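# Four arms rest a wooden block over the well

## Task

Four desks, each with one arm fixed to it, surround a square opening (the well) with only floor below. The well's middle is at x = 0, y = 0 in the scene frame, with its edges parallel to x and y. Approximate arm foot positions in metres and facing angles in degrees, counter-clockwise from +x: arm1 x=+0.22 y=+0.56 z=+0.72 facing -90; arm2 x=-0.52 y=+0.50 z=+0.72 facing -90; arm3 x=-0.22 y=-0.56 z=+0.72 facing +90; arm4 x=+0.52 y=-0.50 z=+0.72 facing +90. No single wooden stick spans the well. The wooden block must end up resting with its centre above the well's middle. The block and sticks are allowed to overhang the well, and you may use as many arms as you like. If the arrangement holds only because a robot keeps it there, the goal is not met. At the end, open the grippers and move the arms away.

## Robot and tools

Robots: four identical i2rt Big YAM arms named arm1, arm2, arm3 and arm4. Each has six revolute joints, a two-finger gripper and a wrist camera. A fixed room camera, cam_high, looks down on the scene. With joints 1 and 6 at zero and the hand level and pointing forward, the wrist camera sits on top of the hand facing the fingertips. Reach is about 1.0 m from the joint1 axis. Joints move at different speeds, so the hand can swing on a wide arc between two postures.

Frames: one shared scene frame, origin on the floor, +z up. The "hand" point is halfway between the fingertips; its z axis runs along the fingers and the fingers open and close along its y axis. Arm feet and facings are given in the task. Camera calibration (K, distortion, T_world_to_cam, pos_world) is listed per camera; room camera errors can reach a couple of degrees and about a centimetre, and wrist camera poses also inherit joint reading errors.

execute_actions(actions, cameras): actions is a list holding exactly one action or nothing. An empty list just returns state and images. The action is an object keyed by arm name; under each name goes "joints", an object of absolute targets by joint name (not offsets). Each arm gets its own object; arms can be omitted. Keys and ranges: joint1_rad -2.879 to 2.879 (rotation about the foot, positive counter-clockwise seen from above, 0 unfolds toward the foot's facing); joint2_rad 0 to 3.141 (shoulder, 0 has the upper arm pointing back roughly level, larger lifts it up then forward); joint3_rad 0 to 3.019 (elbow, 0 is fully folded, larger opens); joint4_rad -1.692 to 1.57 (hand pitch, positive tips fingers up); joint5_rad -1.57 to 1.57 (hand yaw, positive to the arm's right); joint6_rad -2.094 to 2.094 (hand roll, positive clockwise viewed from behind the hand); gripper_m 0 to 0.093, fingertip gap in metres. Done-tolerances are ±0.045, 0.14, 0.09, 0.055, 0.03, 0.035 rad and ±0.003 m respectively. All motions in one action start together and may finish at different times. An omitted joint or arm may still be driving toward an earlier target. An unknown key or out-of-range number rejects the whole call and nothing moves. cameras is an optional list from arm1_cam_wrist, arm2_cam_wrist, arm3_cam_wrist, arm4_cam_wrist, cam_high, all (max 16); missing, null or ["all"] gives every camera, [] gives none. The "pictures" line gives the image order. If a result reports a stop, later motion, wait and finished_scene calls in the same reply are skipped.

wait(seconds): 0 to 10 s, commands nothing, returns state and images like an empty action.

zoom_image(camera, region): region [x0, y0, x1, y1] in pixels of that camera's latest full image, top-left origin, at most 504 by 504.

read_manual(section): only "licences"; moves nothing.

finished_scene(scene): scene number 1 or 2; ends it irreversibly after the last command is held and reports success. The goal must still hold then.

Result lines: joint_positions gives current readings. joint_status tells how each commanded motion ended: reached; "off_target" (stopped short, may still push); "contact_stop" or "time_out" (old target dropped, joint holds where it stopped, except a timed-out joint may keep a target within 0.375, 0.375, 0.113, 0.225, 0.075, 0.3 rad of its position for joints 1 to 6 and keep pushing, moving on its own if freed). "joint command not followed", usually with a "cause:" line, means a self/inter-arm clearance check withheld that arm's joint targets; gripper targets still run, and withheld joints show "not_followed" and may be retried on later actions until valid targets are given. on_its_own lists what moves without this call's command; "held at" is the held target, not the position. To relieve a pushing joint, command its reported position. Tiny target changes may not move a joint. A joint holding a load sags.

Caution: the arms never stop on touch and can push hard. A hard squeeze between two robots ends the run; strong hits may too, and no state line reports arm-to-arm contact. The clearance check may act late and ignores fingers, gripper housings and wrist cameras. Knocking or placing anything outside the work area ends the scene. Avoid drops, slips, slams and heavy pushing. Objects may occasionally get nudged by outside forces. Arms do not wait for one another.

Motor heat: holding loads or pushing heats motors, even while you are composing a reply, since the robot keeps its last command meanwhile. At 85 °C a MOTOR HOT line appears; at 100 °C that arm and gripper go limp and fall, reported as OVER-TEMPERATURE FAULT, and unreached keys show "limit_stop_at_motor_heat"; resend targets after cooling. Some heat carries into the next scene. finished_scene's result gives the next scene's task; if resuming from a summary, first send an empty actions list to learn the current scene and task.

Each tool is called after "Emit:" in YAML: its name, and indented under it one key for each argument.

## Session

Emit:
execute_actions:
  actions: []
  cameras: ["cam_high"]

Scene clock: 0.00 s.
Motor temperatures (°C, as the motors report them): arm1=[22 25 26 24 26 27] | arm2=[23 25 26 26 25 24] | arm3=[26 25 29 26 25 25] | arm4=[25 25 26 26 23 24]
arm1.joint_positions: joint1_rad=+0.122 joint2_rad=+0.637 joint3_rad=+1.361 joint4_rad=-1.194 joint5_rad=+0.165 joint6_rad=+0.011 gripper_m=+0.094
arm1.joint_status: not commanded
arm1.hand: x=+0.2119 y=+0.2967 z=+1.3341 quat_wxyz=(-0.343, -0.606, -0.597, +0.398) (m; scene frame)
arm2.joint_positions: joint1_rad=-0.174 joint2_rad=+0.616 joint3_rad=+1.380 joint4_rad=-1.526 joint5_rad=-0.016 joint6_rad=-0.304 gripper_m=+0.095
arm2.joint_status: not commanded
arm2.hand: x=-0.5562 y=+0.2995 z=+1.2871 quat_wxyz=(-0.212, -0.606, -0.690, +0.334) (m; scene frame)
arm3.joint_positions: joint1_rad=-0.401 joint2_rad=+0.538 joint3_rad=+1.453 joint4_rad=-1.413 joint5_rad=-0.275 joint6_rad=-0.334 gripper_m=+0.095
arm3.joint_status: not commanded
arm3.hand: x=-0.2031 y=-0.3830 z=+1.3441 quat_wxyz=(-0.412, +0.644, -0.559, -0.320) (m; scene frame)
arm4.joint_positions: joint1_rad=-0.342 joint2_rad=+0.598 joint3_rad=+1.335 joint4_rad=-1.132 joint5_rad=-0.099 joint6_rad=+0.363 gripper_m=+0.094
arm4.joint_status: not commanded
arm4.hand: x=+0.5959 y=-0.2643 z=+1.3136 quat_wxyz=(-0.365, +0.363, -0.743, -0.428) (m; scene frame)
pictures: cam_high
Images, in order (width x height): cam_high 896x504.

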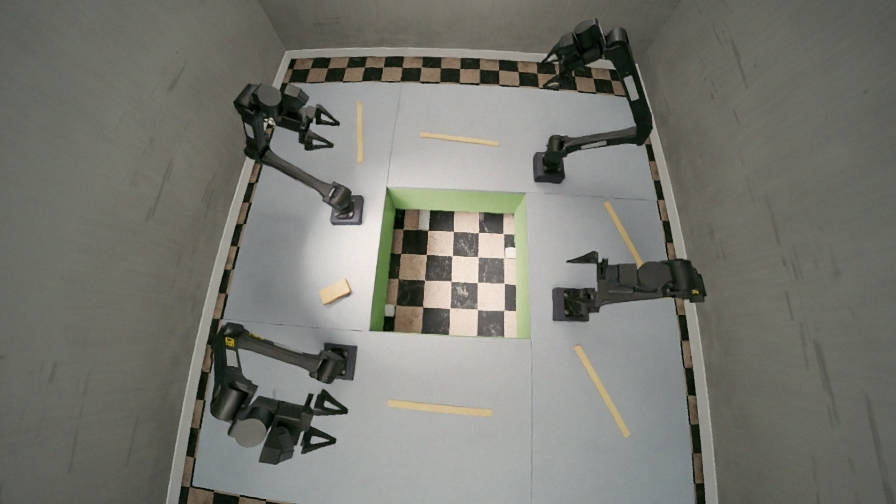

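Emit:
execute_actions:
  actions:
    - {"arm1":{"joints":{"joint1_rad":1.906,"joint2_rad":1.29,"joint3_rad":0.595,"joint4_rad":-0.866,"joint5_rad":0,"joint6_rad":-0.208,"gripper_m":0.06}},"arm2":{"joints":{"joint1_rad":-0.413,"joint2_rad":1.665,"joint3_rad":1.0,"joint4_rad":-0.89,"joint5_rad":0,"joint6_rad":-0.332,"gripper_m":0.06}},"arm3":{"joints":{"joint1_rad":1.545,"joint2_rad":1.56,"joint3_rad":0.915,"joint4_rad":-0.913,"joint5_rad":0,"joint6_rad":-0.173,"gripper_m":0.06}},"arm4":{"joints":{"joint1_rad":-0.407,"joint2_rad":1.515,"joint3_rad":0.92,"joint4_rad":-0.965,"joint5_rad":0,"joint6_rad":-0.393,"gripper_m":0.06}}}

Scene clock: 13.83 s.
Motor temperatures (°C, as the motors report them): arm1=[22 25 28 24 26 27] | arm2=[23 25 28 26 25 24] | arm3=[26 25 30 26 25 25] | arm4=[25 25 27 26 23 24]
arm1.joint_positions: joint1_rad=+1.898 joint2_rad=+1.308 joint3_rad=+0.611 joint4_rad=-0.868 joint5_rad=+0.000 joint6_rad=-0.201 gripper_m=+0.060
arm1.joint_status: all done
arm1.hand: x=+0.4873 y=+0.6447 z=+0.8055 quat_wxyz=(-0.006, +0.250, -0.968, +0.000) (m; scene frame)
arm2.joint_positions: joint1_rad=-0.404 joint2_rad=+1.659 joint3_rad=+1.007 joint4_rad=-0.907 joint5_rad=-0.002 joint6_rad=-0.317 gripper_m=+0.060
arm2.joint_status: all done
arm2.hand: x=-0.6918 y=+0.1066 z=+0.8122 quat_wxyz=(-0.006, -0.740, -0.673, +0.005) (m; scene frame)
arm3.joint_positions: joint1_rad=+1.550 joint2_rad=+1.564 joint3_rad=+0.903 joint4_rad=-0.919 joint5_rad=+0.001 joint6_rad=-0.183 gripper_m=+0.060
arm3.joint_status: all done
arm3.hand: x=-0.6033 y=-0.5668 z=+0.7982 quat_wxyz=(-0.002, +0.995, +0.101, +0.009) (m; scene frame)
arm4.joint_positions: joint1_rad=-0.396 joint2_rad=+1.517 joint3_rad=+0.909 joint4_rad=-0.976 joint5_rad=-0.004 joint6_rad=-0.385 gripper_m=+0.060
arm4.joint_status: all done
arm4.hand: x=+0.6732 y=-0.1536 z=+0.8011 quat_wxyz=(+0.001, +0.696, -0.718, -0.006) (m; scene frame)
pictures: arm1_cam_wrist, arm2_cam_wrist, arm3_cam_wrist, arm4_cam_wrist, cam_high
camera_calibration (this result's frames):
arm1_cam_wrist: T_world_to_cam=[[0.48832, -0.872593, 0.0111787, 0.313624], [-0.717767, -0.394325, 0.573863, 0.144721], [-0.496341, -0.288253, -0.818875, 1.21039], [0, 0, 0, 1]] pos_world=[0.551495, 0.679632, 0.904605]
arm2_cam_wrist: T_world_to_cam=[[-0.995727, 0.0923171, 0.0022642, -0.702606], [0.0770494, 0.817036, 0.571416, -0.491786], [0.0509015, 0.569149, -0.820658, 0.765368], [0, 0, 0, 1]] pos_world=[-0.70067, 0.0310612, 0.91071]
arm3_cam_wrist: T_world_to_cam=[[-0.19449, 0.980893, -0.0047885, 0.445025], [0.784578, 0.158492, 0.599431, 0.0931516], [0.588737, 0.112827, -0.800412, 1.17969], [0, 0, 0, 1]] pos_world=[-0.681061, -0.584386, 0.890535]
arm4_cam_wrist: T_world_to_cam=[[0.998731, -0.0473212, -0.0172521, -0.663955], [-0.0285971, -0.814703, 0.579173, -0.564435], [-0.0414625, -0.577945, -0.815022, 0.71679], [0, 0, 0, 1]] pos_world=[0.676691, -0.0770006, 0.89965]
Images, in order (width x height): arm1_cam_wrist 504x504, arm2_cam_wrist 504x504, arm3_cam_wrist 504x504, arm4_cam_wrist 504x504, cam_high 896x504.

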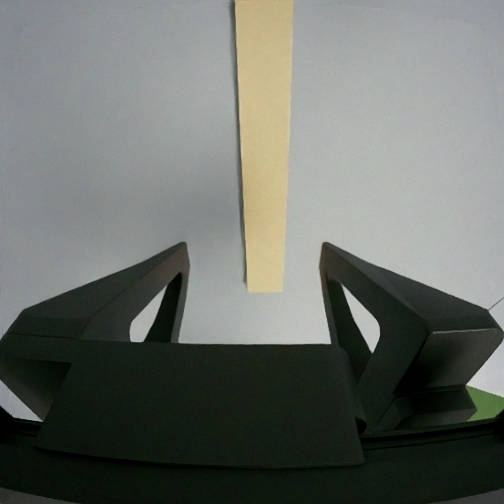

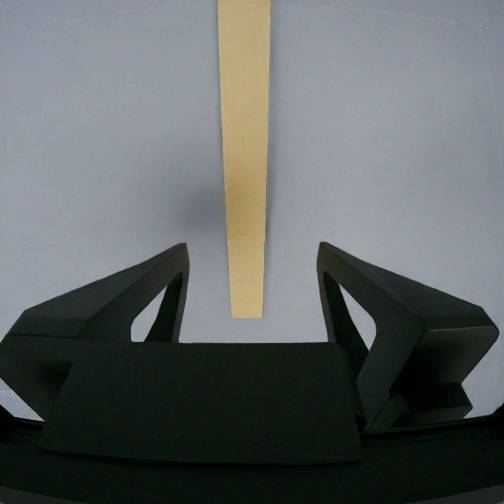

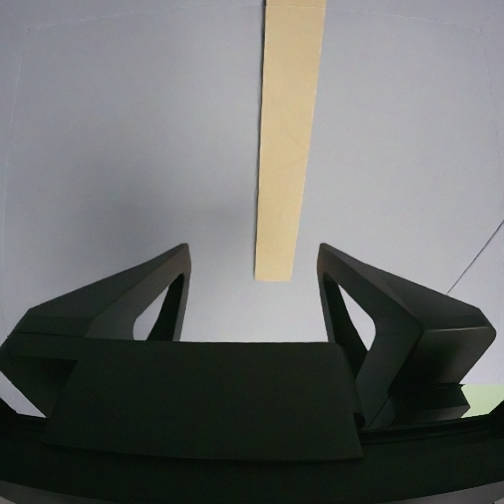

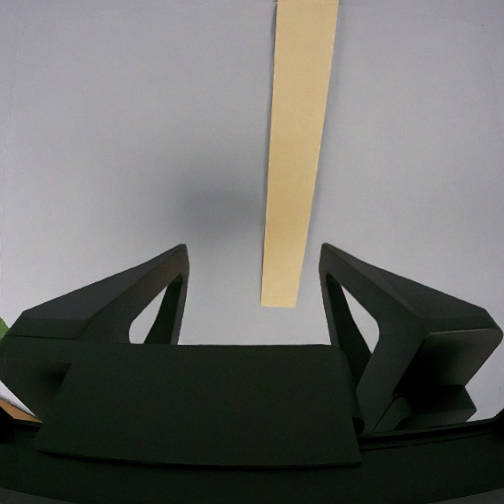

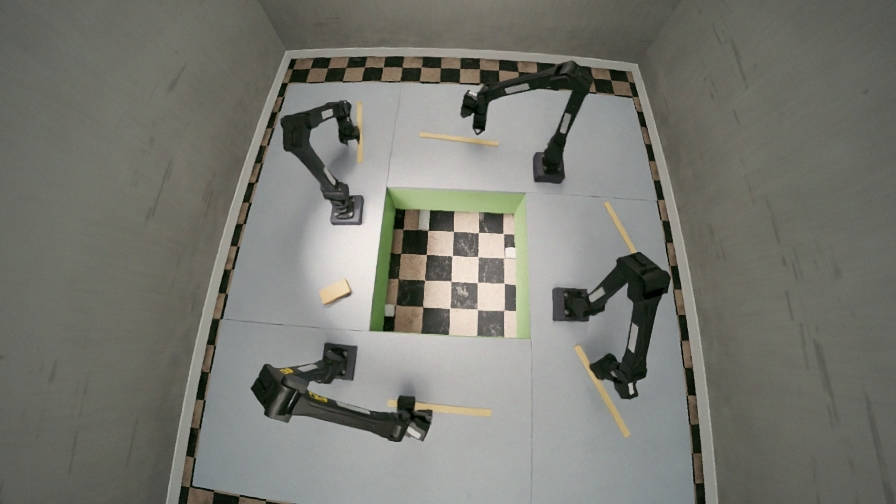

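Emit:
execute_actions:
  actions:
    - {"arm1":{"joints":{"joint1_rad":1.874,"joint2_rad":1.52,"joint3_rad":0.569,"joint4_rad":-0.6,"joint6_rad":-0.225}},"arm2":{"joints":{"joint2_rad":1.795,"joint3_rad":0.9,"joint4_rad":-0.665,"joint6_rad":-0.34}},"arm3":{"joints":{"joint1_rad":1.517,"joint2_rad":1.75,"joint3_rad":0.95,"joint4_rad":-0.72,"joint6_rad":-0.22}},"arm4":{"joints":{"joint1_rad":-0.462,"joint2_rad":1.645,"joint3_rad":0.86,"joint4_rad":-0.76,"joint6_rad":-0.45,"gripper_m":0.07}}}
  cameras: ["arm1_cam_wrist","arm2_cam_wrist","arm3_cam_wrist","arm4_cam_wrist"]

Scene clock: 19.93 s.
Motor temperatures (°C, as the motors report them): arm1=[22 25 28 24 26 27] | arm2=[23 25 28 26 25 24] | arm3=[26 25 31 26 25 25] | arm4=[25 25 27 26 23 24]
arm1.joint_positions: joint1_rad=+1.888 joint2_rad=+1.517 joint3_rad=+0.581 joint4_rad=-0.612 joint5_rad=+0.000 joint6_rad=-0.217 gripper_m=+0.060
arm1.joint_status: all done
arm1.hand: x=+0.5055 y=+0.6473 z=+0.7416 quat_wxyz=(-0.014, +0.253, -0.967, +0.000) (m; scene frame)
arm2.joint_positions: joint1_rad=-0.405 joint2_rad=+1.801 joint3_rad=+0.900 joint4_rad=-0.682 joint5_rad=-0.001 joint6_rad=-0.326 gripper_m=+0.060
arm2.joint_status: all done
arm2.hand: x=-0.6836 y=+0.1254 z=+0.7266 quat_wxyz=(+0.000, -0.737, -0.676, -0.005) (m; scene frame)
arm3.joint_positions: joint1_rad=+1.521 joint2_rad=+1.759 joint3_rad=+0.924 joint4_rad=-0.731 joint5_rad=+0.001 joint6_rad=-0.210 gripper_m=+0.060
arm3.joint_status: all done
arm3.hand: x=-0.6333 y=-0.5550 z=+0.7295 quat_wxyz=(-0.003, +0.995, +0.100, +0.002) (m; scene frame)
arm4.joint_positions: joint1_rad=-0.456 joint2_rad=+1.659 joint3_rad=+0.861 joint4_rad=-0.775 joint5_rad=-0.002 joint6_rad=-0.442 gripper_m=+0.070
arm4.joint_status: all done
arm4.hand: x=+0.6985 y=-0.1540 z=+0.7355 quat_wxyz=(-0.004, +0.695, -0.719, -0.007) (m; scene frame)
pictures: arm1_cam_wrist, arm2_cam_wrist, arm3_cam_wrist, arm4_cam_wrist
camera_calibration (this result's frames):
arm1_cam_wrist: T_world_to_cam=[[0.493114, -0.86984, 0.0147255, 0.300854], [-0.724012, -0.400941, 0.561296, 0.212282], [-0.482334, -0.287444, -0.827484, 1.16664], [0, 0, 0, 1]] pos_world=[0.568048, 0.68215, 0.84179]
arm2_cam_wrist: T_world_to_cam=[[-0.996435, 0.0842602, -0.00412135, -0.690804], [0.0656133, 0.804779, 0.589938, -0.478644], [0.053025, 0.587564, -0.807438, 0.673581], [0, 0, 0, 1]] pos_world=[-0.692653, 0.0476373, 0.823398]
arm3_cam_wrist: T_world_to_cam=[[-0.193111, 0.981176, -0.00143067, 0.425858], [0.793178, 0.156968, 0.588413, 0.168628], [0.577561, 0.112494, -0.808559, 1.13974], [0, 0, 0, 1]] pos_world=[-0.709785, -0.572526, 0.822935]
arm4_cam_wrist: T_world_to_cam=[[0.998647, -0.0507142, -0.0114597, -0.695169], [-0.0351027, -0.820243, 0.570937, -0.516303], [-0.0383543, -0.569762, -0.820914, 0.667471], [0, 0, 0, 1]] pos_world=[0.701706, -0.0784491, 0.834746]
Images, in order (width x height): arm1_cam_wrist 504x504, arm2_cam_wrist 504x504, arm3_cam_wrist 504x504, arm4_cam_wrist 504x504.

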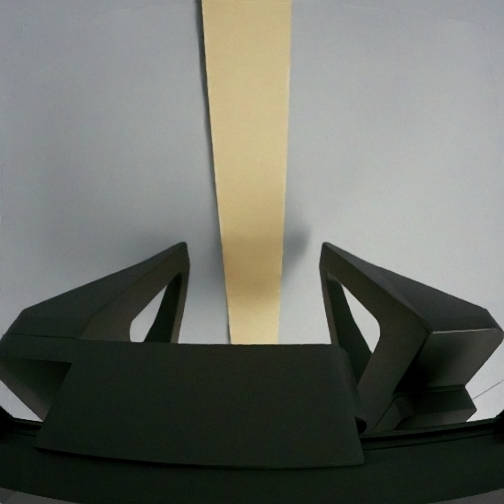

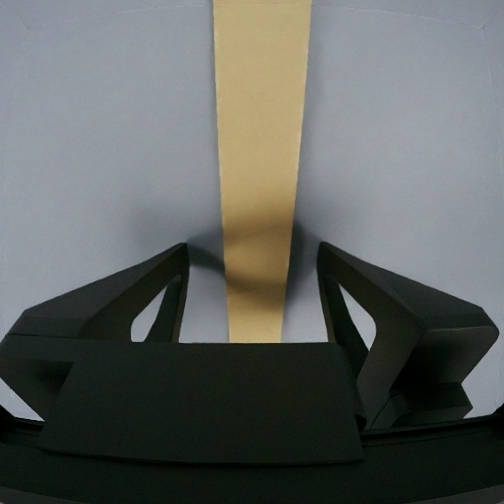

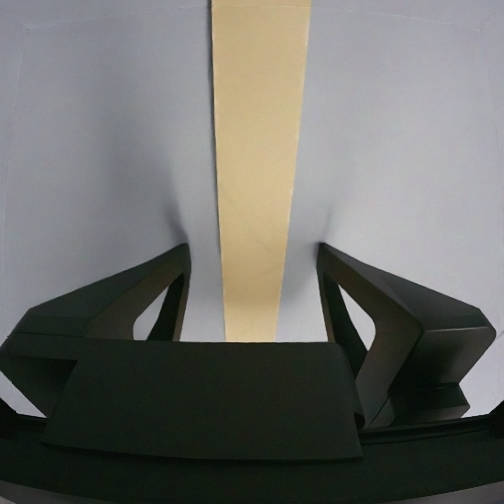

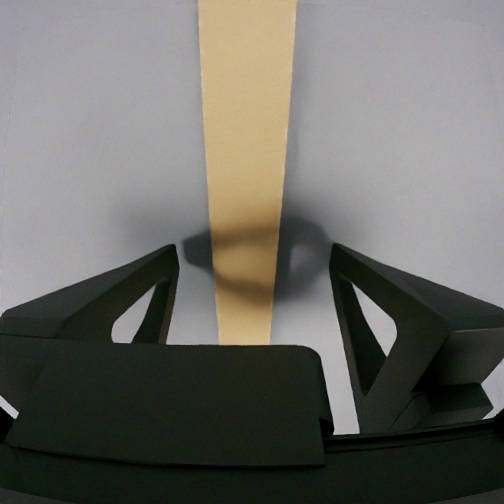

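Emit:
execute_actions:
  actions:
    - {"arm1":{"joints":{"joint2_rad":1.58,"joint4_rad":-0.585}},"arm2":{"joints":{"joint2_rad":1.825,"joint4_rad":-0.645}},"arm3":{"joints":{"joint2_rad":1.79}},"arm4":{"joints":{"joint2_rad":1.69,"joint4_rad":-0.745}}}
  cameras: []

Emit:
execute_actions:
  actions:
    - {"arm1":{"joints":{"gripper_m":0.015}},"arm2":{"joints":{"gripper_m":0.015}},"arm3":{"joints":{"gripper_m":0.015}},"arm4":{"joints":{"gripper_m":0.015}}}
  cameras: []

Scene clock: 22.30 s.
Motor temperatures (°C, as the motors report them): arm1=[22 25 28 24 26 27] | arm2=[23 25 28 26 25 24] | arm3=[26 25 31 26 25 25] | arm4=[25 25 27 26 23 24]
arm1.joint_positions: joint1_rad=+1.888 joint2_rad=+1.561 joint3_rad=+0.581 joint4_rad=-0.594 joint5_rad=+0.000 joint6_rad=-0.218 gripper_m=+0.060
arm1.joint_status: all done
arm1.hand: x=+0.5025 y=+0.6463 z=+0.7294 quat_wxyz=(-0.001, +0.254, -0.967, +0.000) (m; scene frame)
arm2.joint_positions: joint1_rad=-0.405 joint2_rad=+1.804 joint3_rad=+0.900 joint4_rad=-0.662 joint5_rad=-0.001 joint6_rad=-0.326 gripper_m=+0.060
arm2.joint_status: all done
arm2.hand: x=-0.6853 y=+0.1214 z=+0.7254 quat_wxyz=(-0.004, -0.737, -0.676, +0.003) (m; scene frame)
arm3.joint_positions: joint1_rad=+1.521 joint2_rad=+1.765 joint3_rad=+0.925 joint4_rad=-0.730 joint5_rad=+0.001 joint6_rad=-0.211 gripper_m=+0.060
arm3.joint_status: all done
arm3.hand: x=-0.6333 y=-0.5550 z=+0.7275 quat_wxyz=(-0.003, +0.995, +0.100, +0.004) (m; scene frame)
arm4.joint_positions: joint1_rad=-0.456 joint2_rad=+1.666 joint3_rad=+0.861 joint4_rad=-0.759 joint5_rad=-0.001 joint6_rad=-0.443 gripper_m=+0.070
arm4.joint_status: all done
arm4.hand: x=+0.7000 y=-0.1514 z=+0.7330 quat_wxyz=(-0.009, +0.695, -0.719, -0.008) (m; scene frame)
pictures: none
No camera images: the call's "cameras" was empty. Leave "cameras" out to get every camera's image.

Scene clock: 22.90 s.
Motor temperatures (°C, as the motors report them): arm1=[22 25 27 24 26 27] | arm2=[23 25 28 26 25 24] | arm3=[26 25 31 26 25 25] | arm4=[25 25 27 26 23 24]
arm1.joint_positions: joint1_rad=+1.887 joint2_rad=+1.561 joint3_rad=+0.581 joint4_rad=-0.594 joint5_rad=+0.001 joint6_rad=-0.218 gripper_m=+0.028
arm1.joint_status: gripper_m off_target (ended at +0.028, target +0.015)
arm1.hand: x=+0.5027 y=+0.6458 z=+0.7294 quat_wxyz=(-0.001, +0.253, -0.967, +0.001) (m; scene frame)
arm2.joint_positions: joint1_rad=-0.405 joint2_rad=+1.804 joint3_rad=+0.900 joint4_rad=-0.662 joint5_rad=-0.001 joint6_rad=-0.326 gripper_m=+0.028
arm2.joint_status: gripper_m off_target (ended at +0.028, target +0.015)
arm2.hand: x=-0.6853 y=+0.1215 z=+0.7253 quat_wxyz=(-0.004, -0.737, -0.676, +0.002) (m; scene frame)
arm3.joint_positions: joint1_rad=+1.521 joint2_rad=+1.766 joint3_rad=+0.926 joint4_rad=-0.729 joint5_rad=+0.002 joint6_rad=-0.211 gripper_m=+0.028
arm3.joint_status: gripper_m off_target (ended at +0.028, target +0.015)
arm3.hand: x=-0.6337 y=-0.5548 z=+0.7272 quat_wxyz=(-0.003, +0.995, +0.100, +0.004) (m; scene frame)
arm4.joint_positions: joint1_rad=-0.456 joint2_rad=+1.667 joint3_rad=+0.861 joint4_rad=-0.756 joint5_rad=+0.002 joint6_rad=-0.444 gripper_m=+0.027
arm4.joint_status: gripper_m off_target (ended at +0.027, target +0.015)
arm4.hand: x=+0.7008 y=-0.1512 z=+0.7324 quat_wxyz=(-0.010, +0.695, -0.718, -0.007) (m; scene frame)
pictures: none
No camera images: the call's "cameras" was empty. Leave "cameras" out to get every camera's image.

Emit:
execute_actions:
  actions:
    - {"arm1":{"joints":{"joint2_rad":1.1,"joint4_rad":-0.95}},"arm2":{"joints":{"joint2_rad":1.62,"joint3_rad":0.95,"joint4_rad":-0.85}},"arm3":{"joints":{"joint2_rad":1.134,"joint3_rad":0.9,"joint4_rad":-1.27}},"arm4":{"joints":{"joint2_rad":1.4,"joint3_rad":0.95,"joint4_rad":-1.05}}}
  cameras: []

Emit:
execute_actions:
  actions:
    - {"arm3":{"joints":{"joint1_rad":0.4,"joint6_rad":-1.5}}}
  cameras: ["cam_high"]

Scene clock: 29.00 s.
Motor temperatures (°C, as the motors report them): arm1=[22 25 27 24 26 27] | arm2=[23 26 28 26 25 24] | arm3=[26 26 31 26 25 25] | arm4=[25 25 27 26 23 24]
arm1.joint_positions: joint1_rad=+1.887 joint2_rad=+1.102 joint3_rad=+0.579 joint4_rad=-0.942 joint5_rad=+0.001 joint6_rad=-0.218 gripper_m=+0.028
arm1.joint_status: all done
arm1.hand: x=+0.4736 y=+0.6371 z=+0.8464 quat_wxyz=(-0.056, +0.253, -0.966, -0.001) (m; scene frame)
arm2.joint_positions: joint1_rad=-0.405 joint2_rad=+1.607 joint3_rad=+0.914 joint4_rad=-0.836 joint5_rad=-0.001 joint6_rad=-0.326 gripper_m=+0.028
arm2.joint_status: all done
arm2.hand: x=-0.6834 y=+0.1266 z=+0.8048 quat_wxyz=(-0.011, -0.737, -0.676, +0.019) (m; scene frame)
arm3.joint_positions: joint1_rad=+1.521 joint2_rad=+1.131 joint3_rad=+0.890 joint4_rad=-1.262 joint5_rad=+0.002 joint6_rad=-0.211 gripper_m=+0.028
arm3.joint_status: all done
arm3.hand: x=-0.5280 y=-0.5569 z=+0.9352 quat_wxyz=(-0.007, +0.994, +0.100, -0.030) (m; scene frame)
arm4.joint_positions: joint1_rad=-0.456 joint2_rad=+1.399 joint3_rad=+0.904 joint4_rad=-1.039 joint5_rad=+0.002 joint6_rad=-0.444 gripper_m=+0.027
arm4.joint_status: all done
arm4.hand: x=+0.6903 y=-0.1737 z=+0.8409 quat_wxyz=(-0.024, +0.695, -0.718, -0.011) (m; scene frame)
pictures: none
No camera images: the call's "cameras" was empty. Leave "cameras" out to get every camera's image.

Scene clock: 31.03 s.
Motor temperatures (°C, as the motors report them): arm1=[22 25 27 24 26 27] | arm2=[23 26 28 26 25 24] | arm3=[26 25 31 26 25 25] | arm4=[25 25 28 26 23 24]
arm1.joint_positions: joint1_rad=+1.887 joint2_rad=+1.102 joint3_rad=+0.579 joint4_rad=-0.942 joint5_rad=+0.001 joint6_rad=-0.218 gripper_m=+0.028
arm1.joint_status: not commanded
arm1.hand: x=+0.4736 y=+0.6371 z=+0.8464 quat_wxyz=(-0.056, +0.253, -0.966, -0.001) (m; scene frame)
arm2.joint_positions: joint1_rad=-0.405 joint2_rad=+1.607 joint3_rad=+0.914 joint4_rad=-0.836 joint5_rad=-0.001 joint6_rad=-0.326 gripper_m=+0.028
arm2.joint_status: not commanded
arm2.hand: x=-0.6834 y=+0.1266 z=+0.8048 quat_wxyz=(-0.011, -0.737, -0.676, +0.019) (m; scene frame)
arm3.joint_positions: joint1_rad=+0.401 joint2_rad=+1.133 joint3_rad=+0.890 joint4_rad=-1.262 joint5_rad=+0.001 joint6_rad=-1.490 gripper_m=+0.028
arm3.joint_status: all done
arm3.hand: x=-0.3498 y=-0.2803 z=+0.9375 quat_wxyz=(-0.034, +0.983, +0.179, -0.004) (m; scene frame)
arm4.joint_positions: joint1_rad=-0.456 joint2_rad=+1.399 joint3_rad=+0.904 joint4_rad=-1.039 joint5_rad=+0.002 joint6_rad=-0.444 gripper_m=+0.027
arm4.joint_status: not commanded
arm4.hand: x=+0.6903 y=-0.1737 z=+0.8409 quat_wxyz=(-0.024, +0.695, -0.718, -0.011) (m; scene frame)
pictures: cam_high
Images, in order (width x height): cam_high 896x504.

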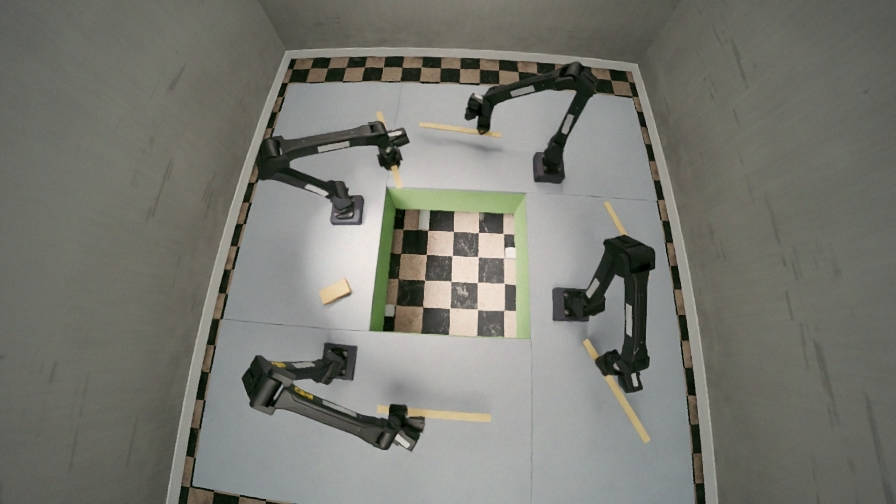

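Emit:
execute_actions:
  actions:
    - {"arm3":{"joints":{"joint1_rad":-0.7435,"joint6_rad":-0.655,"joint5_rad":-0.126,"joint4_rad":-1.13}},"arm2":{"joints":{"joint1_rad":0.43,"joint2_rad":1.79,"joint3_rad":1.24,"joint4_rad":-0.9,"joint5_rad":-0.181,"joint6_rad":-1.175}}}
  cameras: ["cam_high"]

Scene clock: 35.17 s.
Motor temperatures (°C, as the motors report them): arm1=[22 25 27 24 26 27] | arm2=[23 26 29 26 25 24] | arm3=[26 25 32 26 25 25] | arm4=[25 25 28 26 23 24]
arm1.joint_positions: joint1_rad=+1.887 joint2_rad=+1.102 joint3_rad=+0.579 joint4_rad=-0.942 joint5_rad=+0.001 joint6_rad=-0.218 gripper_m=+0.028
arm1.joint_status: not commanded
arm1.hand: x=+0.4736 y=+0.6371 z=+0.8464 quat_wxyz=(-0.056, +0.253, -0.966, -0.001) (m; scene frame)
arm2.joint_positions: joint1_rad=+0.434 joint2_rad=+1.795 joint3_rad=+1.211 joint4_rad=-0.889 joint5_rad=-0.182 joint6_rad=-1.160 gripper_m=+0.028
arm2.joint_status: all done
arm2.hand: x=-0.2790 y=+0.0445 z=+0.8215 quat_wxyz=(-0.104, +0.013, -0.994, +0.010) (m; scene frame)
arm3.joint_positions: joint1_rad=-0.744 joint2_rad=+1.136 joint3_rad=+0.887 joint4_rad=-1.139 joint5_rad=-0.124 joint6_rad=-0.665 gripper_m=+0.028
arm3.joint_status: all done
arm3.hand: x=-0.0150 y=-0.2892 z=+0.9429 quat_wxyz=(-0.089, +0.693, -0.712, -0.069) (m; scene frame)
arm4.joint_positions: joint1_rad=-0.456 joint2_rad=+1.399 joint3_rad=+0.904 joint4_rad=-1.039 joint5_rad=+0.002 joint6_rad=-0.444 gripper_m=+0.027
arm4.joint_status: not commanded
arm4.hand: x=+0.6903 y=-0.1737 z=+0.8409 quat_wxyz=(-0.024, +0.695, -0.718, -0.011) (m; scene frame)
pictures: cam_high
Images, in order (width x height): cam_high 896x504.

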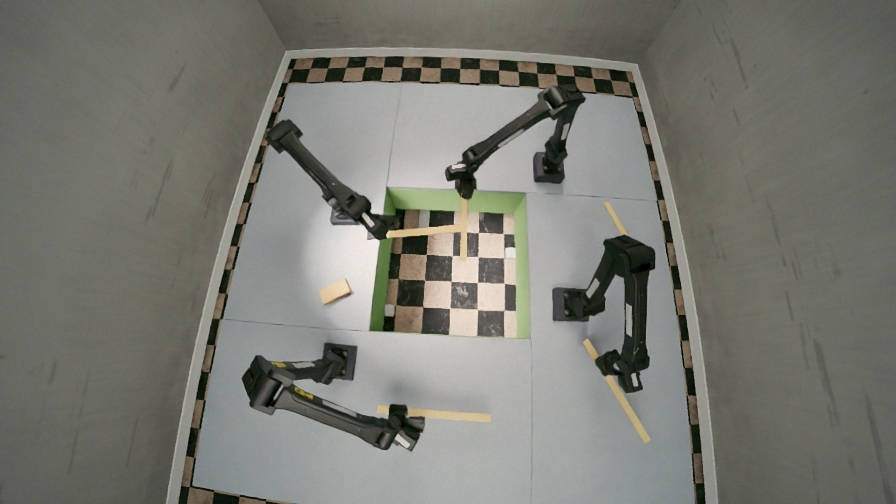

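Emit:
execute_actions:
  actions:
    - {"arm3":{"joints":{"joint2_rad":1.36,"joint3_rad":0.57,"joint4_rad":-0.62}},"arm2":{"joints":{"joint2_rad":1.93,"joint4_rad":-0.75}},"arm4":{"joints":{"joint1_rad":0.0,"joint2_rad":1.5,"joint3_rad":1.15,"joint4_rad":-1.1,"joint5_rad":-0.1,"joint6_rad":-0.9}}}
  cameras: ["cam_high"]

Emit:
zoom_image:
  camera: "cam_high"
  region: [360,160,560,360]

Scene clock: 38.60 s.
Motor temperatures (°C, as the motors report them): arm1=[22 25 28 24 26 27] | arm2=[23 26 29 26 25 24] | arm3=[26 25 32 26 25 25] | arm4=[25 25 28 26 23 24]
arm1.joint_positions: joint1_rad=+1.887 joint2_rad=+1.102 joint3_rad=+0.579 joint4_rad=-0.942 joint5_rad=+0.001 joint6_rad=-0.218 gripper_m=+0.028
arm1.joint_status: not commanded
arm1.hand: x=+0.4736 y=+0.6371 z=+0.8464 quat_wxyz=(-0.056, +0.253, -0.966, -0.001) (m; scene frame)
arm2.joint_positions: joint1_rad=+0.434 joint2_rad=+1.939 joint3_rad=+1.211 joint4_rad=-0.768 joint5_rad=-0.181 joint6_rad=-1.161 gripper_m=+0.028
arm2.joint_status: all done
arm2.hand: x=-0.2748 y=+0.0351 z=+0.7524 quat_wxyz=(-0.099, +0.012, -0.995, -0.001) (m; scene frame)
arm3.joint_positions: joint1_rad=-0.744 joint2_rad=+1.377 joint3_rad=+0.551 joint4_rad=-0.636 joint5_rad=-0.124 joint6_rad=-0.664 gripper_m=+0.028
arm3.joint_status: all done
arm3.hand: x=-0.0380 y=-0.3171 z=+0.7658 quat_wxyz=(-0.052, +0.693, -0.716, -0.066) (m; scene frame)
arm4.joint_positions: joint1_rad=+0.005 joint2_rad=+1.511 joint3_rad=+1.106 joint4_rad=-1.091 joint5_rad=-0.098 joint6_rad=-0.892 gripper_m=+0.027
arm4.joint_status: all done
arm4.hand: x=+0.5106 y=-0.0655 z=+0.8721 quat_wxyz=(-0.027, +0.939, -0.338, -0.062) (m; scene frame)
pictures: cam_high
Images, in order (width x height): cam_high 896x504.

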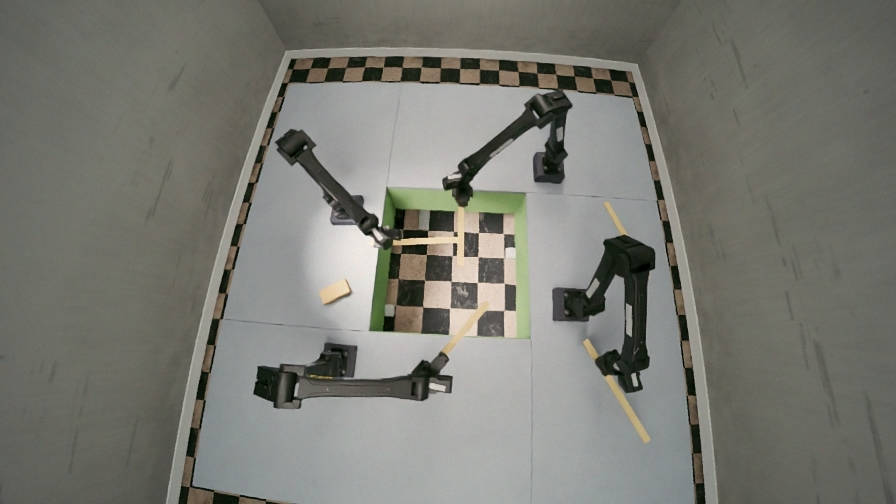

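Region (360, 160, 560, 360) of cam_high's 896x504 image, scaled by 2.520, with more detail than that image has.

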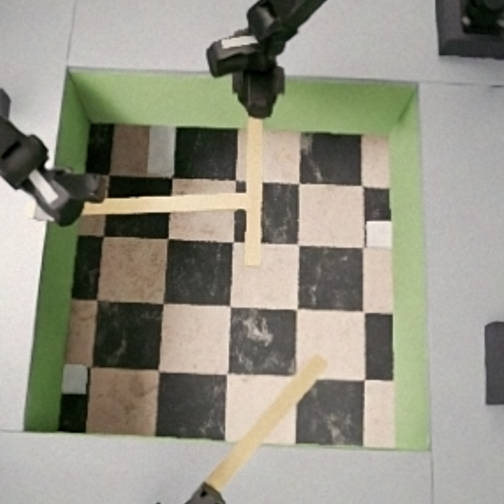

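Emit:
execute_actions:
  actions:
    - {"arm3":{"joints":{"joint1_rad":-0.697,"joint2_rad":1.38,"joint3_rad":0.6,"joint4_rad":-0.58,"joint5_rad":-0.115,"joint6_rad":-0.61}}}
  cameras: ["cam_high","arm3_cam_wrist"]

Emit:
zoom_image:
  camera: "cam_high"
  region: [360,160,560,360]

Scene clock: 42.00 s.
Motor temperatures (°C, as the motors report them): arm1=[22 25 28 24 26 27] | arm2=[23 26 29 26 25 24] | arm3=[26 25 32 26 25 25] | arm4=[25 25 29 26 23 24]
arm1.joint_positions: joint1_rad=+1.887 joint2_rad=+1.102 joint3_rad=+0.579 joint4_rad=-0.942 joint5_rad=+0.001 joint6_rad=-0.218 gripper_m=+0.028
arm1.joint_status: not commanded
arm1.hand: x=+0.4736 y=+0.6371 z=+0.8464 quat_wxyz=(-0.056, +0.253, -0.966, -0.001) (m; scene frame)
arm2.joint_positions: joint1_rad=+0.434 joint2_rad=+1.939 joint3_rad=+1.211 joint4_rad=-0.768 joint5_rad=-0.181 joint6_rad=-1.161 gripper_m=+0.028
arm2.joint_status: not commanded
arm2.hand: x=-0.2748 y=+0.0351 z=+0.7524 quat_wxyz=(-0.099, +0.012, -0.995, -0.001) (m; scene frame)
arm3.joint_positions: joint1_rad=-0.700 joint2_rad=+1.377 joint3_rad=+0.557 joint4_rad=-0.596 joint5_rad=-0.116 joint6_rad=-0.620 gripper_m=+0.028
arm3.joint_status: all done
arm3.hand: x=-0.0399 y=-0.2998 z=+0.7689 quat_wxyz=(-0.073, +0.693, -0.714, -0.068) (m; scene frame)
arm4.joint_positions: joint1_rad=+0.005 joint2_rad=+1.511 joint3_rad=+1.106 joint4_rad=-1.091 joint5_rad=-0.098 joint6_rad=-0.892 gripper_m=+0.027
arm4.joint_status: not commanded
arm4.hand: x=+0.5106 y=-0.0655 z=+0.8721 quat_wxyz=(-0.027, +0.939, -0.337, -0.062) (m; scene frame)
pictures: arm3_cam_wrist, cam_high
camera_calibration (this result's frames):
arm3_cam_wrist: T_world_to_cam=[[0.9994, -0.0344378, -0.00371689, 0.0349689], [-0.0298344, -0.910356, 0.412749, -0.583089], [-0.0175979, -0.412391, -0.910837, 0.697695], [0, 0, 0, 1]] pos_world=[-0.0400661, -0.241892, 0.876287]
Images, in order (width x height): arm3_cam_wrist 504x504, cam_high 896x504.

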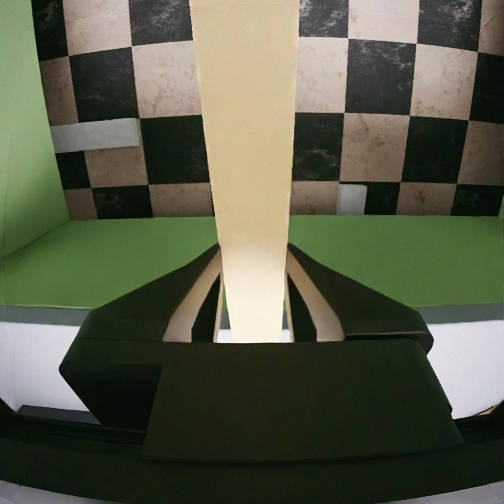

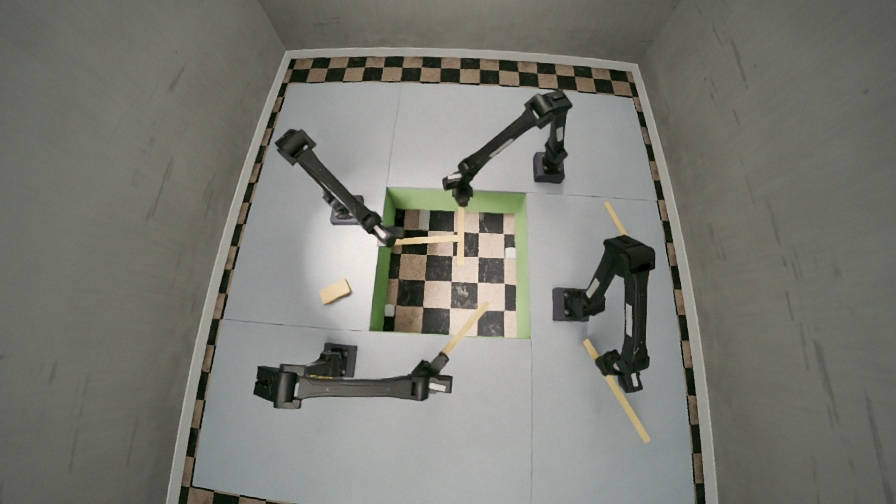

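Region (360, 160, 560, 360) of cam_high's 896x504 image, scaled by 2.520, with more detail than that image has.

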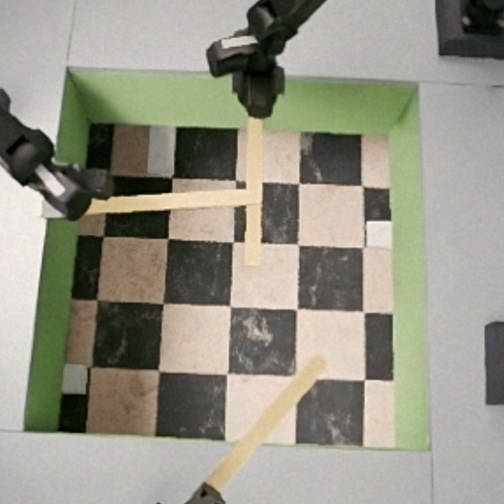

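Emit:
execute_actions:
  actions:
    - {"arm3":{"joints":{"joint2_rad":1.43,"joint4_rad":-0.535,"joint6_rad":-0.58}}}
  cameras: ["cam_high"]

Emit:
zoom_image:
  camera: "cam_high"
  region: [360,160,560,360]

Scene clock: 44.03 s.
Motor temperatures (°C, as the motors report them): arm1=[22 25 28 24 26 27] | arm2=[23 26 29 26 25 24] | arm3=[26 25 32 26 25 25] | arm4=[25 25 29 26 23 24]
arm1.joint_positions: joint1_rad=+1.887 joint2_rad=+1.102 joint3_rad=+0.579 joint4_rad=-0.942 joint5_rad=+0.001 joint6_rad=-0.218 gripper_m=+0.028
arm1.joint_status: not commanded
arm1.hand: x=+0.4736 y=+0.6371 z=+0.8464 quat_wxyz=(-0.056, +0.253, -0.966, -0.001) (m; scene frame)
arm2.joint_positions: joint1_rad=+0.434 joint2_rad=+1.939 joint3_rad=+1.211 joint4_rad=-0.768 joint5_rad=-0.181 joint6_rad=-1.161 gripper_m=+0.028
arm2.joint_status: not commanded
arm2.hand: x=-0.2748 y=+0.0351 z=+0.7524 quat_wxyz=(-0.099, +0.012, -0.995, -0.001) (m; scene frame)
arm3.joint_positions: joint1_rad=-0.700 joint2_rad=+1.432 joint3_rad=+0.559 joint4_rad=-0.553 joint5_rad=-0.115 joint6_rad=-0.591 gripper_m=+0.028
arm3.joint_status: all done
arm3.hand: x=-0.0376 y=-0.2973 z=+0.7549 quat_wxyz=(-0.067, +0.683, -0.725, -0.067) (m; scene frame)
arm4.joint_positions: joint1_rad=+0.005 joint2_rad=+1.511 joint3_rad=+1.106 joint4_rad=-1.091 joint5_rad=-0.098 joint6_rad=-0.892 gripper_m=+0.027
arm4.joint_status: not commanded
arm4.hand: x=+0.5106 y=-0.0655 z=+0.8721 quat_wxyz=(-0.027, +0.939, -0.337, -0.062) (m; scene frame)
pictures: cam_high
Images, in order (width x height): cam_high 896x504.

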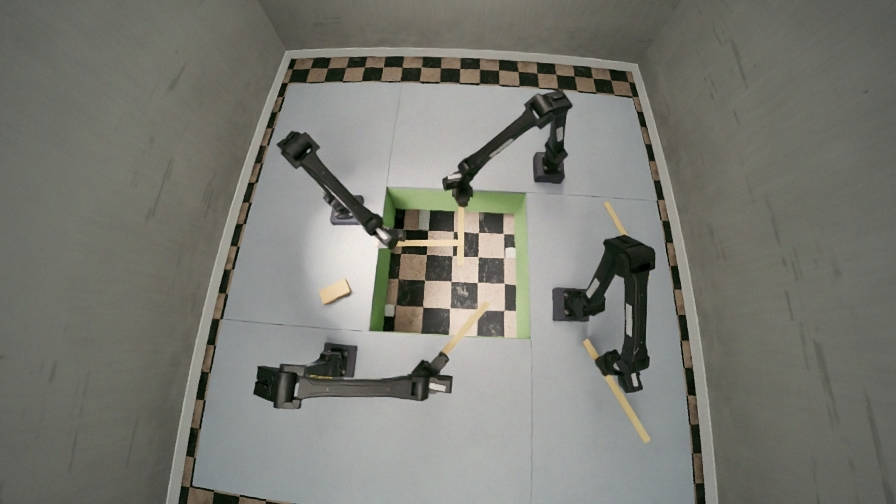

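Region (360, 160, 560, 360) of cam_high's 896x504 image, scaled by 2.520, with more detail than that image has.

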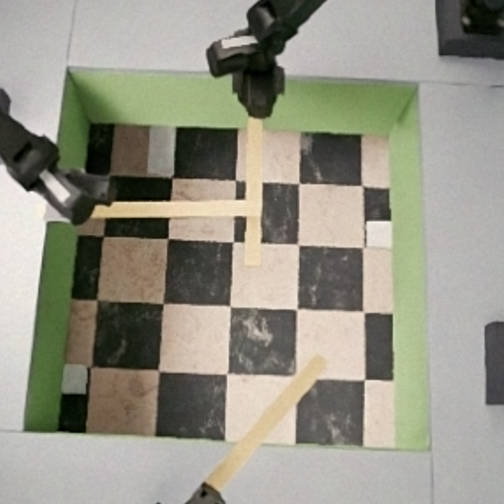

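Emit:
execute_actions:
  actions:
    - {"arm3":{"joints":{"joint2_rad":1.475,"joint4_rad":-0.495}},"arm4":{"joints":{"joint1_rad":0.42,"joint2_rad":1.7,"joint3_rad":1.31,"joint4_rad":-1.03,"joint5_rad":-0.174,"joint6_rad":-1.18}}}
  cameras: ["cam_high"]

Emit:
zoom_image:
  camera: "cam_high"
  region: [360,160,560,360]

Scene clock: 46.60 s.
Motor temperatures (°C, as the motors report them): arm1=[22 25 28 24 26 27] | arm2=[23 26 30 26 25 24] | arm3=[26 25 32 26 25 25] | arm4=[25 25 29 26 23 24]
arm1.joint_positions: joint1_rad=+1.887 joint2_rad=+1.102 joint3_rad=+0.579 joint4_rad=-0.942 joint5_rad=+0.001 joint6_rad=-0.218 gripper_m=+0.028
arm1.joint_status: not commanded
arm1.hand: x=+0.4736 y=+0.6371 z=+0.8464 quat_wxyz=(-0.056, +0.253, -0.966, -0.001) (m; scene frame)
arm2.joint_positions: joint1_rad=+0.434 joint2_rad=+1.939 joint3_rad=+1.211 joint4_rad=-0.768 joint5_rad=-0.181 joint6_rad=-1.161 gripper_m=+0.028
arm2.joint_status: not commanded
arm2.hand: x=-0.2748 y=+0.0351 z=+0.7524 quat_wxyz=(-0.099, +0.012, -0.995, -0.001) (m; scene frame)
arm3.joint_positions: joint1_rad=-0.700 joint2_rad=+1.469 joint3_rad=+0.564 joint4_rad=-0.515 joint5_rad=-0.115 joint6_rad=-0.585 gripper_m=+0.028
arm3.joint_status: all done
arm3.hand: x=-0.0337 y=-0.2923 z=+0.7466 quat_wxyz=(-0.069, +0.681, -0.726, -0.068) (m; scene frame)
arm4.joint_positions: joint1_rad=+0.433 joint2_rad=+1.718 joint3_rad=+1.264 joint4_rad=-1.034 joint5_rad=-0.172 joint6_rad=-1.172 gripper_m=+0.027
arm4.joint_status: all done
arm4.hand: x=+0.2899 y=-0.0480 z=+0.8403 quat_wxyz=(-0.012, +0.995, +0.011, -0.096) (m; scene frame)
pictures: cam_high
Images, in order (width x height): cam_high 896x504.

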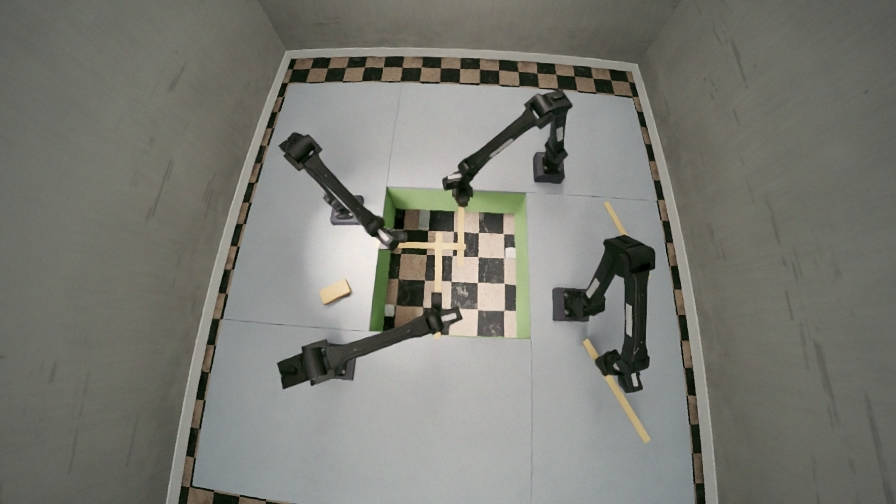

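Region (360, 160, 560, 360) of cam_high's 896x504 image, scaled by 2.520, with more detail than that image has.

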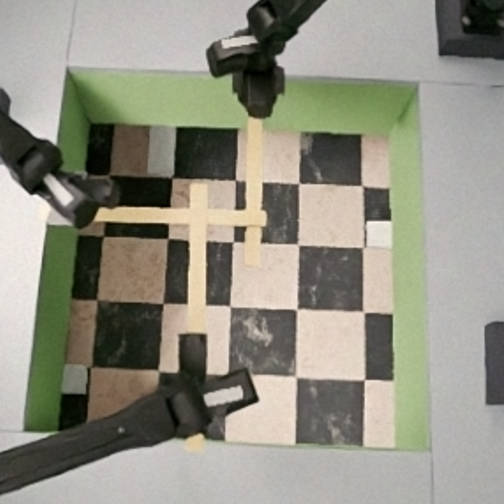

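Emit:
execute_actions:
  actions:
    - {"arm3":{"joints":{"gripper_m":0.055}},"arm4":{"joints":{"joint1_rad":0.395,"joint2_rad":1.83,"joint3_rad":1.225,"joint4_rad":-0.88}}}
  cameras: []

Emit:
execute_actions:
  actions:
    - {"arm3":{"joints":{"joint2_rad":1.2,"joint3_rad":0.64,"joint4_rad":-0.8}}}
  cameras: ["cam_high"]

Emit:
zoom_image:
  camera: "cam_high"
  region: [360,160,560,360]

Scene clock: 49.63 s.
Motor temperatures (°C, as the motors report them): arm1=[22 25 28 24 26 27] | arm2=[23 26 30 26 25 24] | arm3=[26 25 32 26 25 25] | arm4=[25 26 29 26 23 24]
arm1.joint_positions: joint1_rad=+1.887 joint2_rad=+1.102 joint3_rad=+0.579 joint4_rad=-0.942 joint5_rad=+0.001 joint6_rad=-0.218 gripper_m=+0.028
arm1.joint_status: not commanded
arm1.hand: x=+0.4736 y=+0.6371 z=+0.8464 quat_wxyz=(-0.056, +0.253, -0.966, -0.001) (m; scene frame)
arm2.joint_positions: joint1_rad=+0.434 joint2_rad=+1.939 joint3_rad=+1.211 joint4_rad=-0.768 joint5_rad=-0.180 joint6_rad=-1.162 gripper_m=+0.028
arm2.joint_status: not commanded
arm2.hand: x=-0.2750 y=+0.0350 z=+0.7523 quat_wxyz=(-0.098, +0.013, -0.995, +0.000) (m; scene frame)
arm3.joint_positions: joint1_rad=-0.700 joint2_rad=+1.469 joint3_rad=+0.564 joint4_rad=-0.509 joint5_rad=-0.115 joint6_rad=-0.585 gripper_m=+0.055
arm3.joint_status: all done
arm3.hand: x=-0.0328 y=-0.2912 z=+0.7468 quat_wxyz=(-0.072, +0.681, -0.726, -0.068) (m; scene frame)
arm4.joint_positions: joint1_rad=+0.404 joint2_rad=+1.851 joint3_rad=+1.219 joint4_rad=-0.896 joint5_rad=-0.172 joint6_rad=-1.173 gripper_m=+0.027
arm4.joint_status: all done
arm4.hand: x=+0.3020 y=-0.0378 z=+0.7621 quat_wxyz=(+0.005, +0.996, -0.004, -0.088) (m; scene frame)
pictures: none
No camera images: the call's "cameras" was empty. Leave "cameras" out to get every camera's image.

Scene clock: 50.67 s.
Motor temperatures (°C, as the motors report them): arm1=[22 25 28 24 26 27] | arm2=[23 26 30 26 25 24] | arm3=[26 25 32 26 25 25] | arm4=[25 26 29 26 23 24]
arm1.joint_positions: joint1_rad=+1.887 joint2_rad=+1.102 joint3_rad=+0.579 joint4_rad=-0.942 joint5_rad=+0.001 joint6_rad=-0.218 gripper_m=+0.028
arm1.joint_status: not commanded
arm1.hand: x=+0.4736 y=+0.6371 z=+0.8464 quat_wxyz=(-0.056, +0.253, -0.966, -0.001) (m; scene frame)
arm2.joint_positions: joint1_rad=+0.434 joint2_rad=+1.939 joint3_rad=+1.211 joint4_rad=-0.768 joint5_rad=-0.180 joint6_rad=-1.162 gripper_m=+0.028
arm2.joint_status: not commanded
arm2.hand: x=-0.2750 y=+0.0350 z=+0.7523 quat_wxyz=(-0.098, +0.013, -0.995, +0.000) (m; scene frame)
arm3.joint_positions: joint1_rad=-0.700 joint2_rad=+1.194 joint3_rad=+0.600 joint4_rad=-0.790 joint5_rad=-0.115 joint6_rad=-0.585 gripper_m=+0.055
arm3.joint_status: all done
arm3.hand: x=-0.0440 y=-0.3052 z=+0.8283 quat_wxyz=(-0.087, +0.680, -0.724, -0.071) (m; scene frame)
arm4.joint_positions: joint1_rad=+0.404 joint2_rad=+1.851 joint3_rad=+1.219 joint4_rad=-0.896 joint5_rad=-0.172 joint6_rad=-1.173 gripper_m=+0.027
arm4.joint_status: not commanded
arm4.hand: x=+0.3020 y=-0.0378 z=+0.7621 quat_wxyz=(+0.005, +0.996, -0.004, -0.088) (m; scene frame)
pictures: cam_high
Images, in order (width x height): cam_high 896x504.

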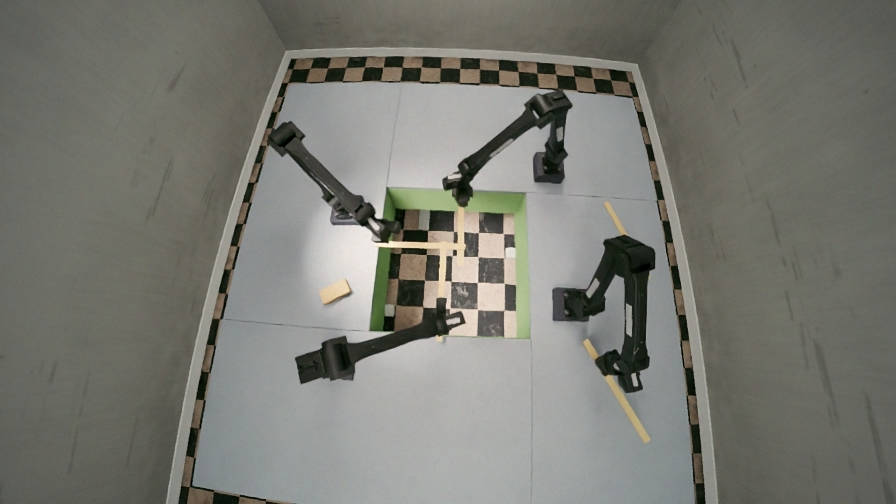

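Region (360, 160, 560, 360) of cam_high's 896x504 image, scaled by 2.520, with more detail than that image has.

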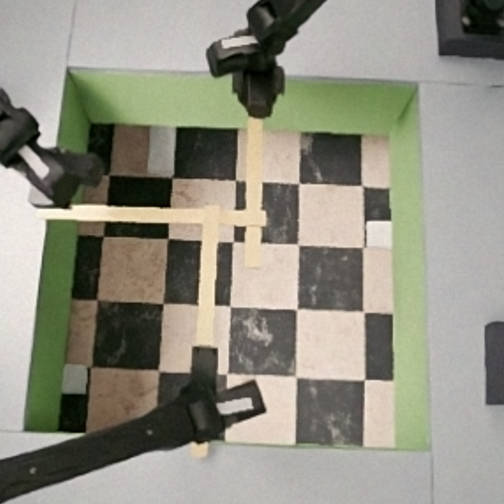

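Emit:
execute_actions:
  actions:
    - {"arm3":{"joints":{"joint1_rad":-1.567,"joint2_rad":1.5,"joint3_rad":1.11,"joint4_rad":-1.12,"joint5_rad":0,"joint6_rad":1.14,"gripper_m":0.093}},"arm4":{"joints":{"joint2_rad":1.875,"joint4_rad":-0.84,"joint6_rad":-1.205}},"arm1":{"joints":{"joint1_rad":0.5,"joint6_rad":-0.35}}}
  cameras: ["cam_high","arm3_cam_wrist"]

Emit:
zoom_image:
  camera: "cam_high"
  region: [360,160,560,360]

Scene clock: 56.50 s.
Motor temperatures (°C, as the motors report them): arm1=[22 25 28 24 26 27] | arm2=[23 26 30 26 25 24] | arm3=[26 25 33 26 25 25] | arm4=[25 26 28 26 23 24]
arm1.joint_positions: joint1_rad=+0.509 joint2_rad=+1.102 joint3_rad=+0.579 joint4_rad=-0.942 joint5_rad=+0.001 joint6_rad=-0.342 gripper_m=+0.028
arm1.joint_status: all done
arm1.hand: x=+0.3417 y=+0.3226 z=+0.8453 quat_wxyz=(-0.042, -0.362, -0.931, +0.034) (m; scene frame)
arm2.joint_positions: joint1_rad=+0.434 joint2_rad=+1.939 joint3_rad=+1.211 joint4_rad=-0.768 joint5_rad=-0.179 joint6_rad=-1.162 gripper_m=+0.028
arm2.joint_status: not commanded
arm2.hand: x=-0.2750 y=+0.0350 z=+0.7523 quat_wxyz=(-0.098, +0.013, -0.995, +0.000) (m; scene frame)
arm3.joint_positions: joint1_rad=-1.573 joint2_rad=+1.514 joint3_rad=+1.079 joint4_rad=-1.110 joint5_rad=-0.001 joint6_rad=+1.129 gripper_m=+0.093
arm3.joint_status: all done
arm3.hand: x=+0.2028 y=-0.5447 z=+0.8812 quat_wxyz=(-0.013, -0.519, -0.855, -0.012) (m; scene frame)
arm4.joint_positions: joint1_rad=+0.404 joint2_rad=+1.875 joint3_rad=+1.219 joint4_rad=-0.857 joint5_rad=-0.172 joint6_rad=-1.197 gripper_m=+0.027
arm4.joint_status: all done
arm4.hand: x=+0.2996 y=-0.0315 z=+0.7508 quat_wxyz=(-0.004, +0.996, +0.008, -0.091) (m; scene frame)
pictures: arm3_cam_wrist, cam_high
camera_calibration (this result's frames):
arm3_cam_wrist: T_world_to_cam=[[-0.889125, -0.455881, -0.0403704, -0.0298848], [-0.393323, 0.716045, 0.576695, -0.0299355], [-0.233997, 0.528632, -0.815962, 1.17612], [0, 0, 0, 1]] pos_world=[0.236863, -0.613923, 0.975725]
Images, in order (width x height): arm3_cam_wrist 504x504, cam_high 896x504.

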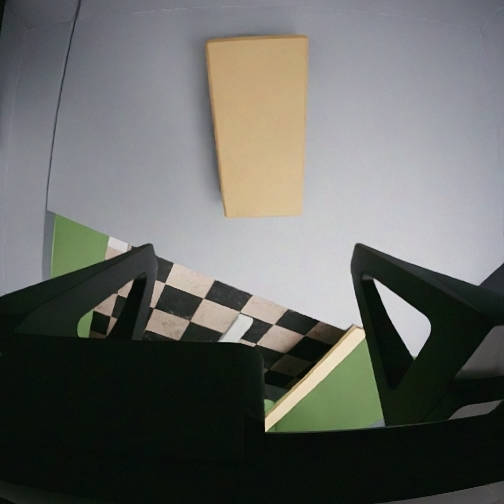

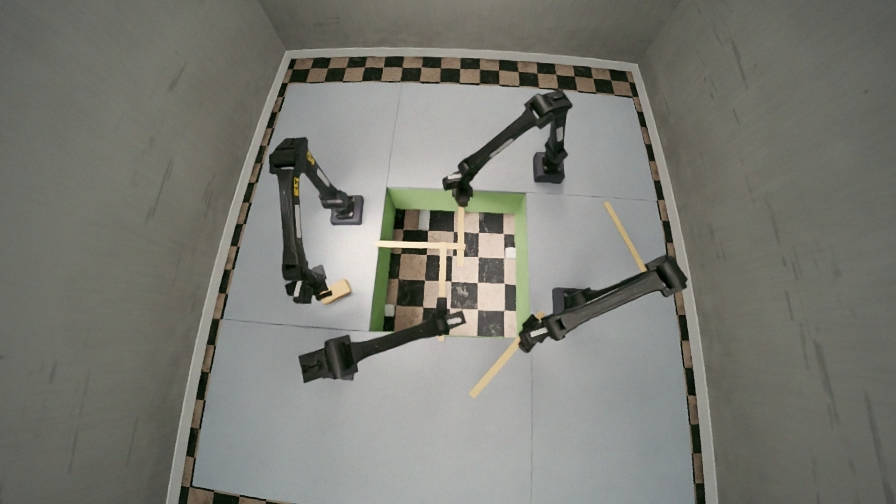

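Region (360, 160, 560, 360) of cam_high's 896x504 image, scaled by 2.520, with more detail than that image has.

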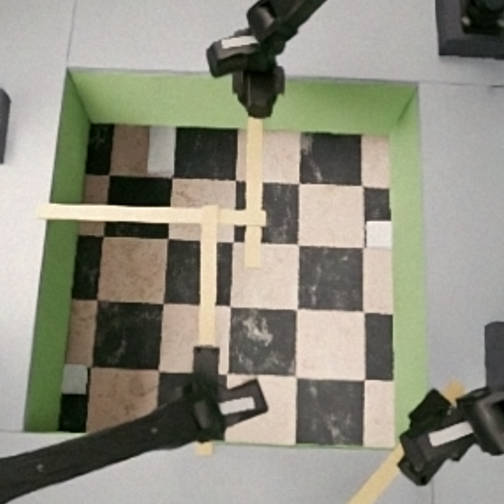

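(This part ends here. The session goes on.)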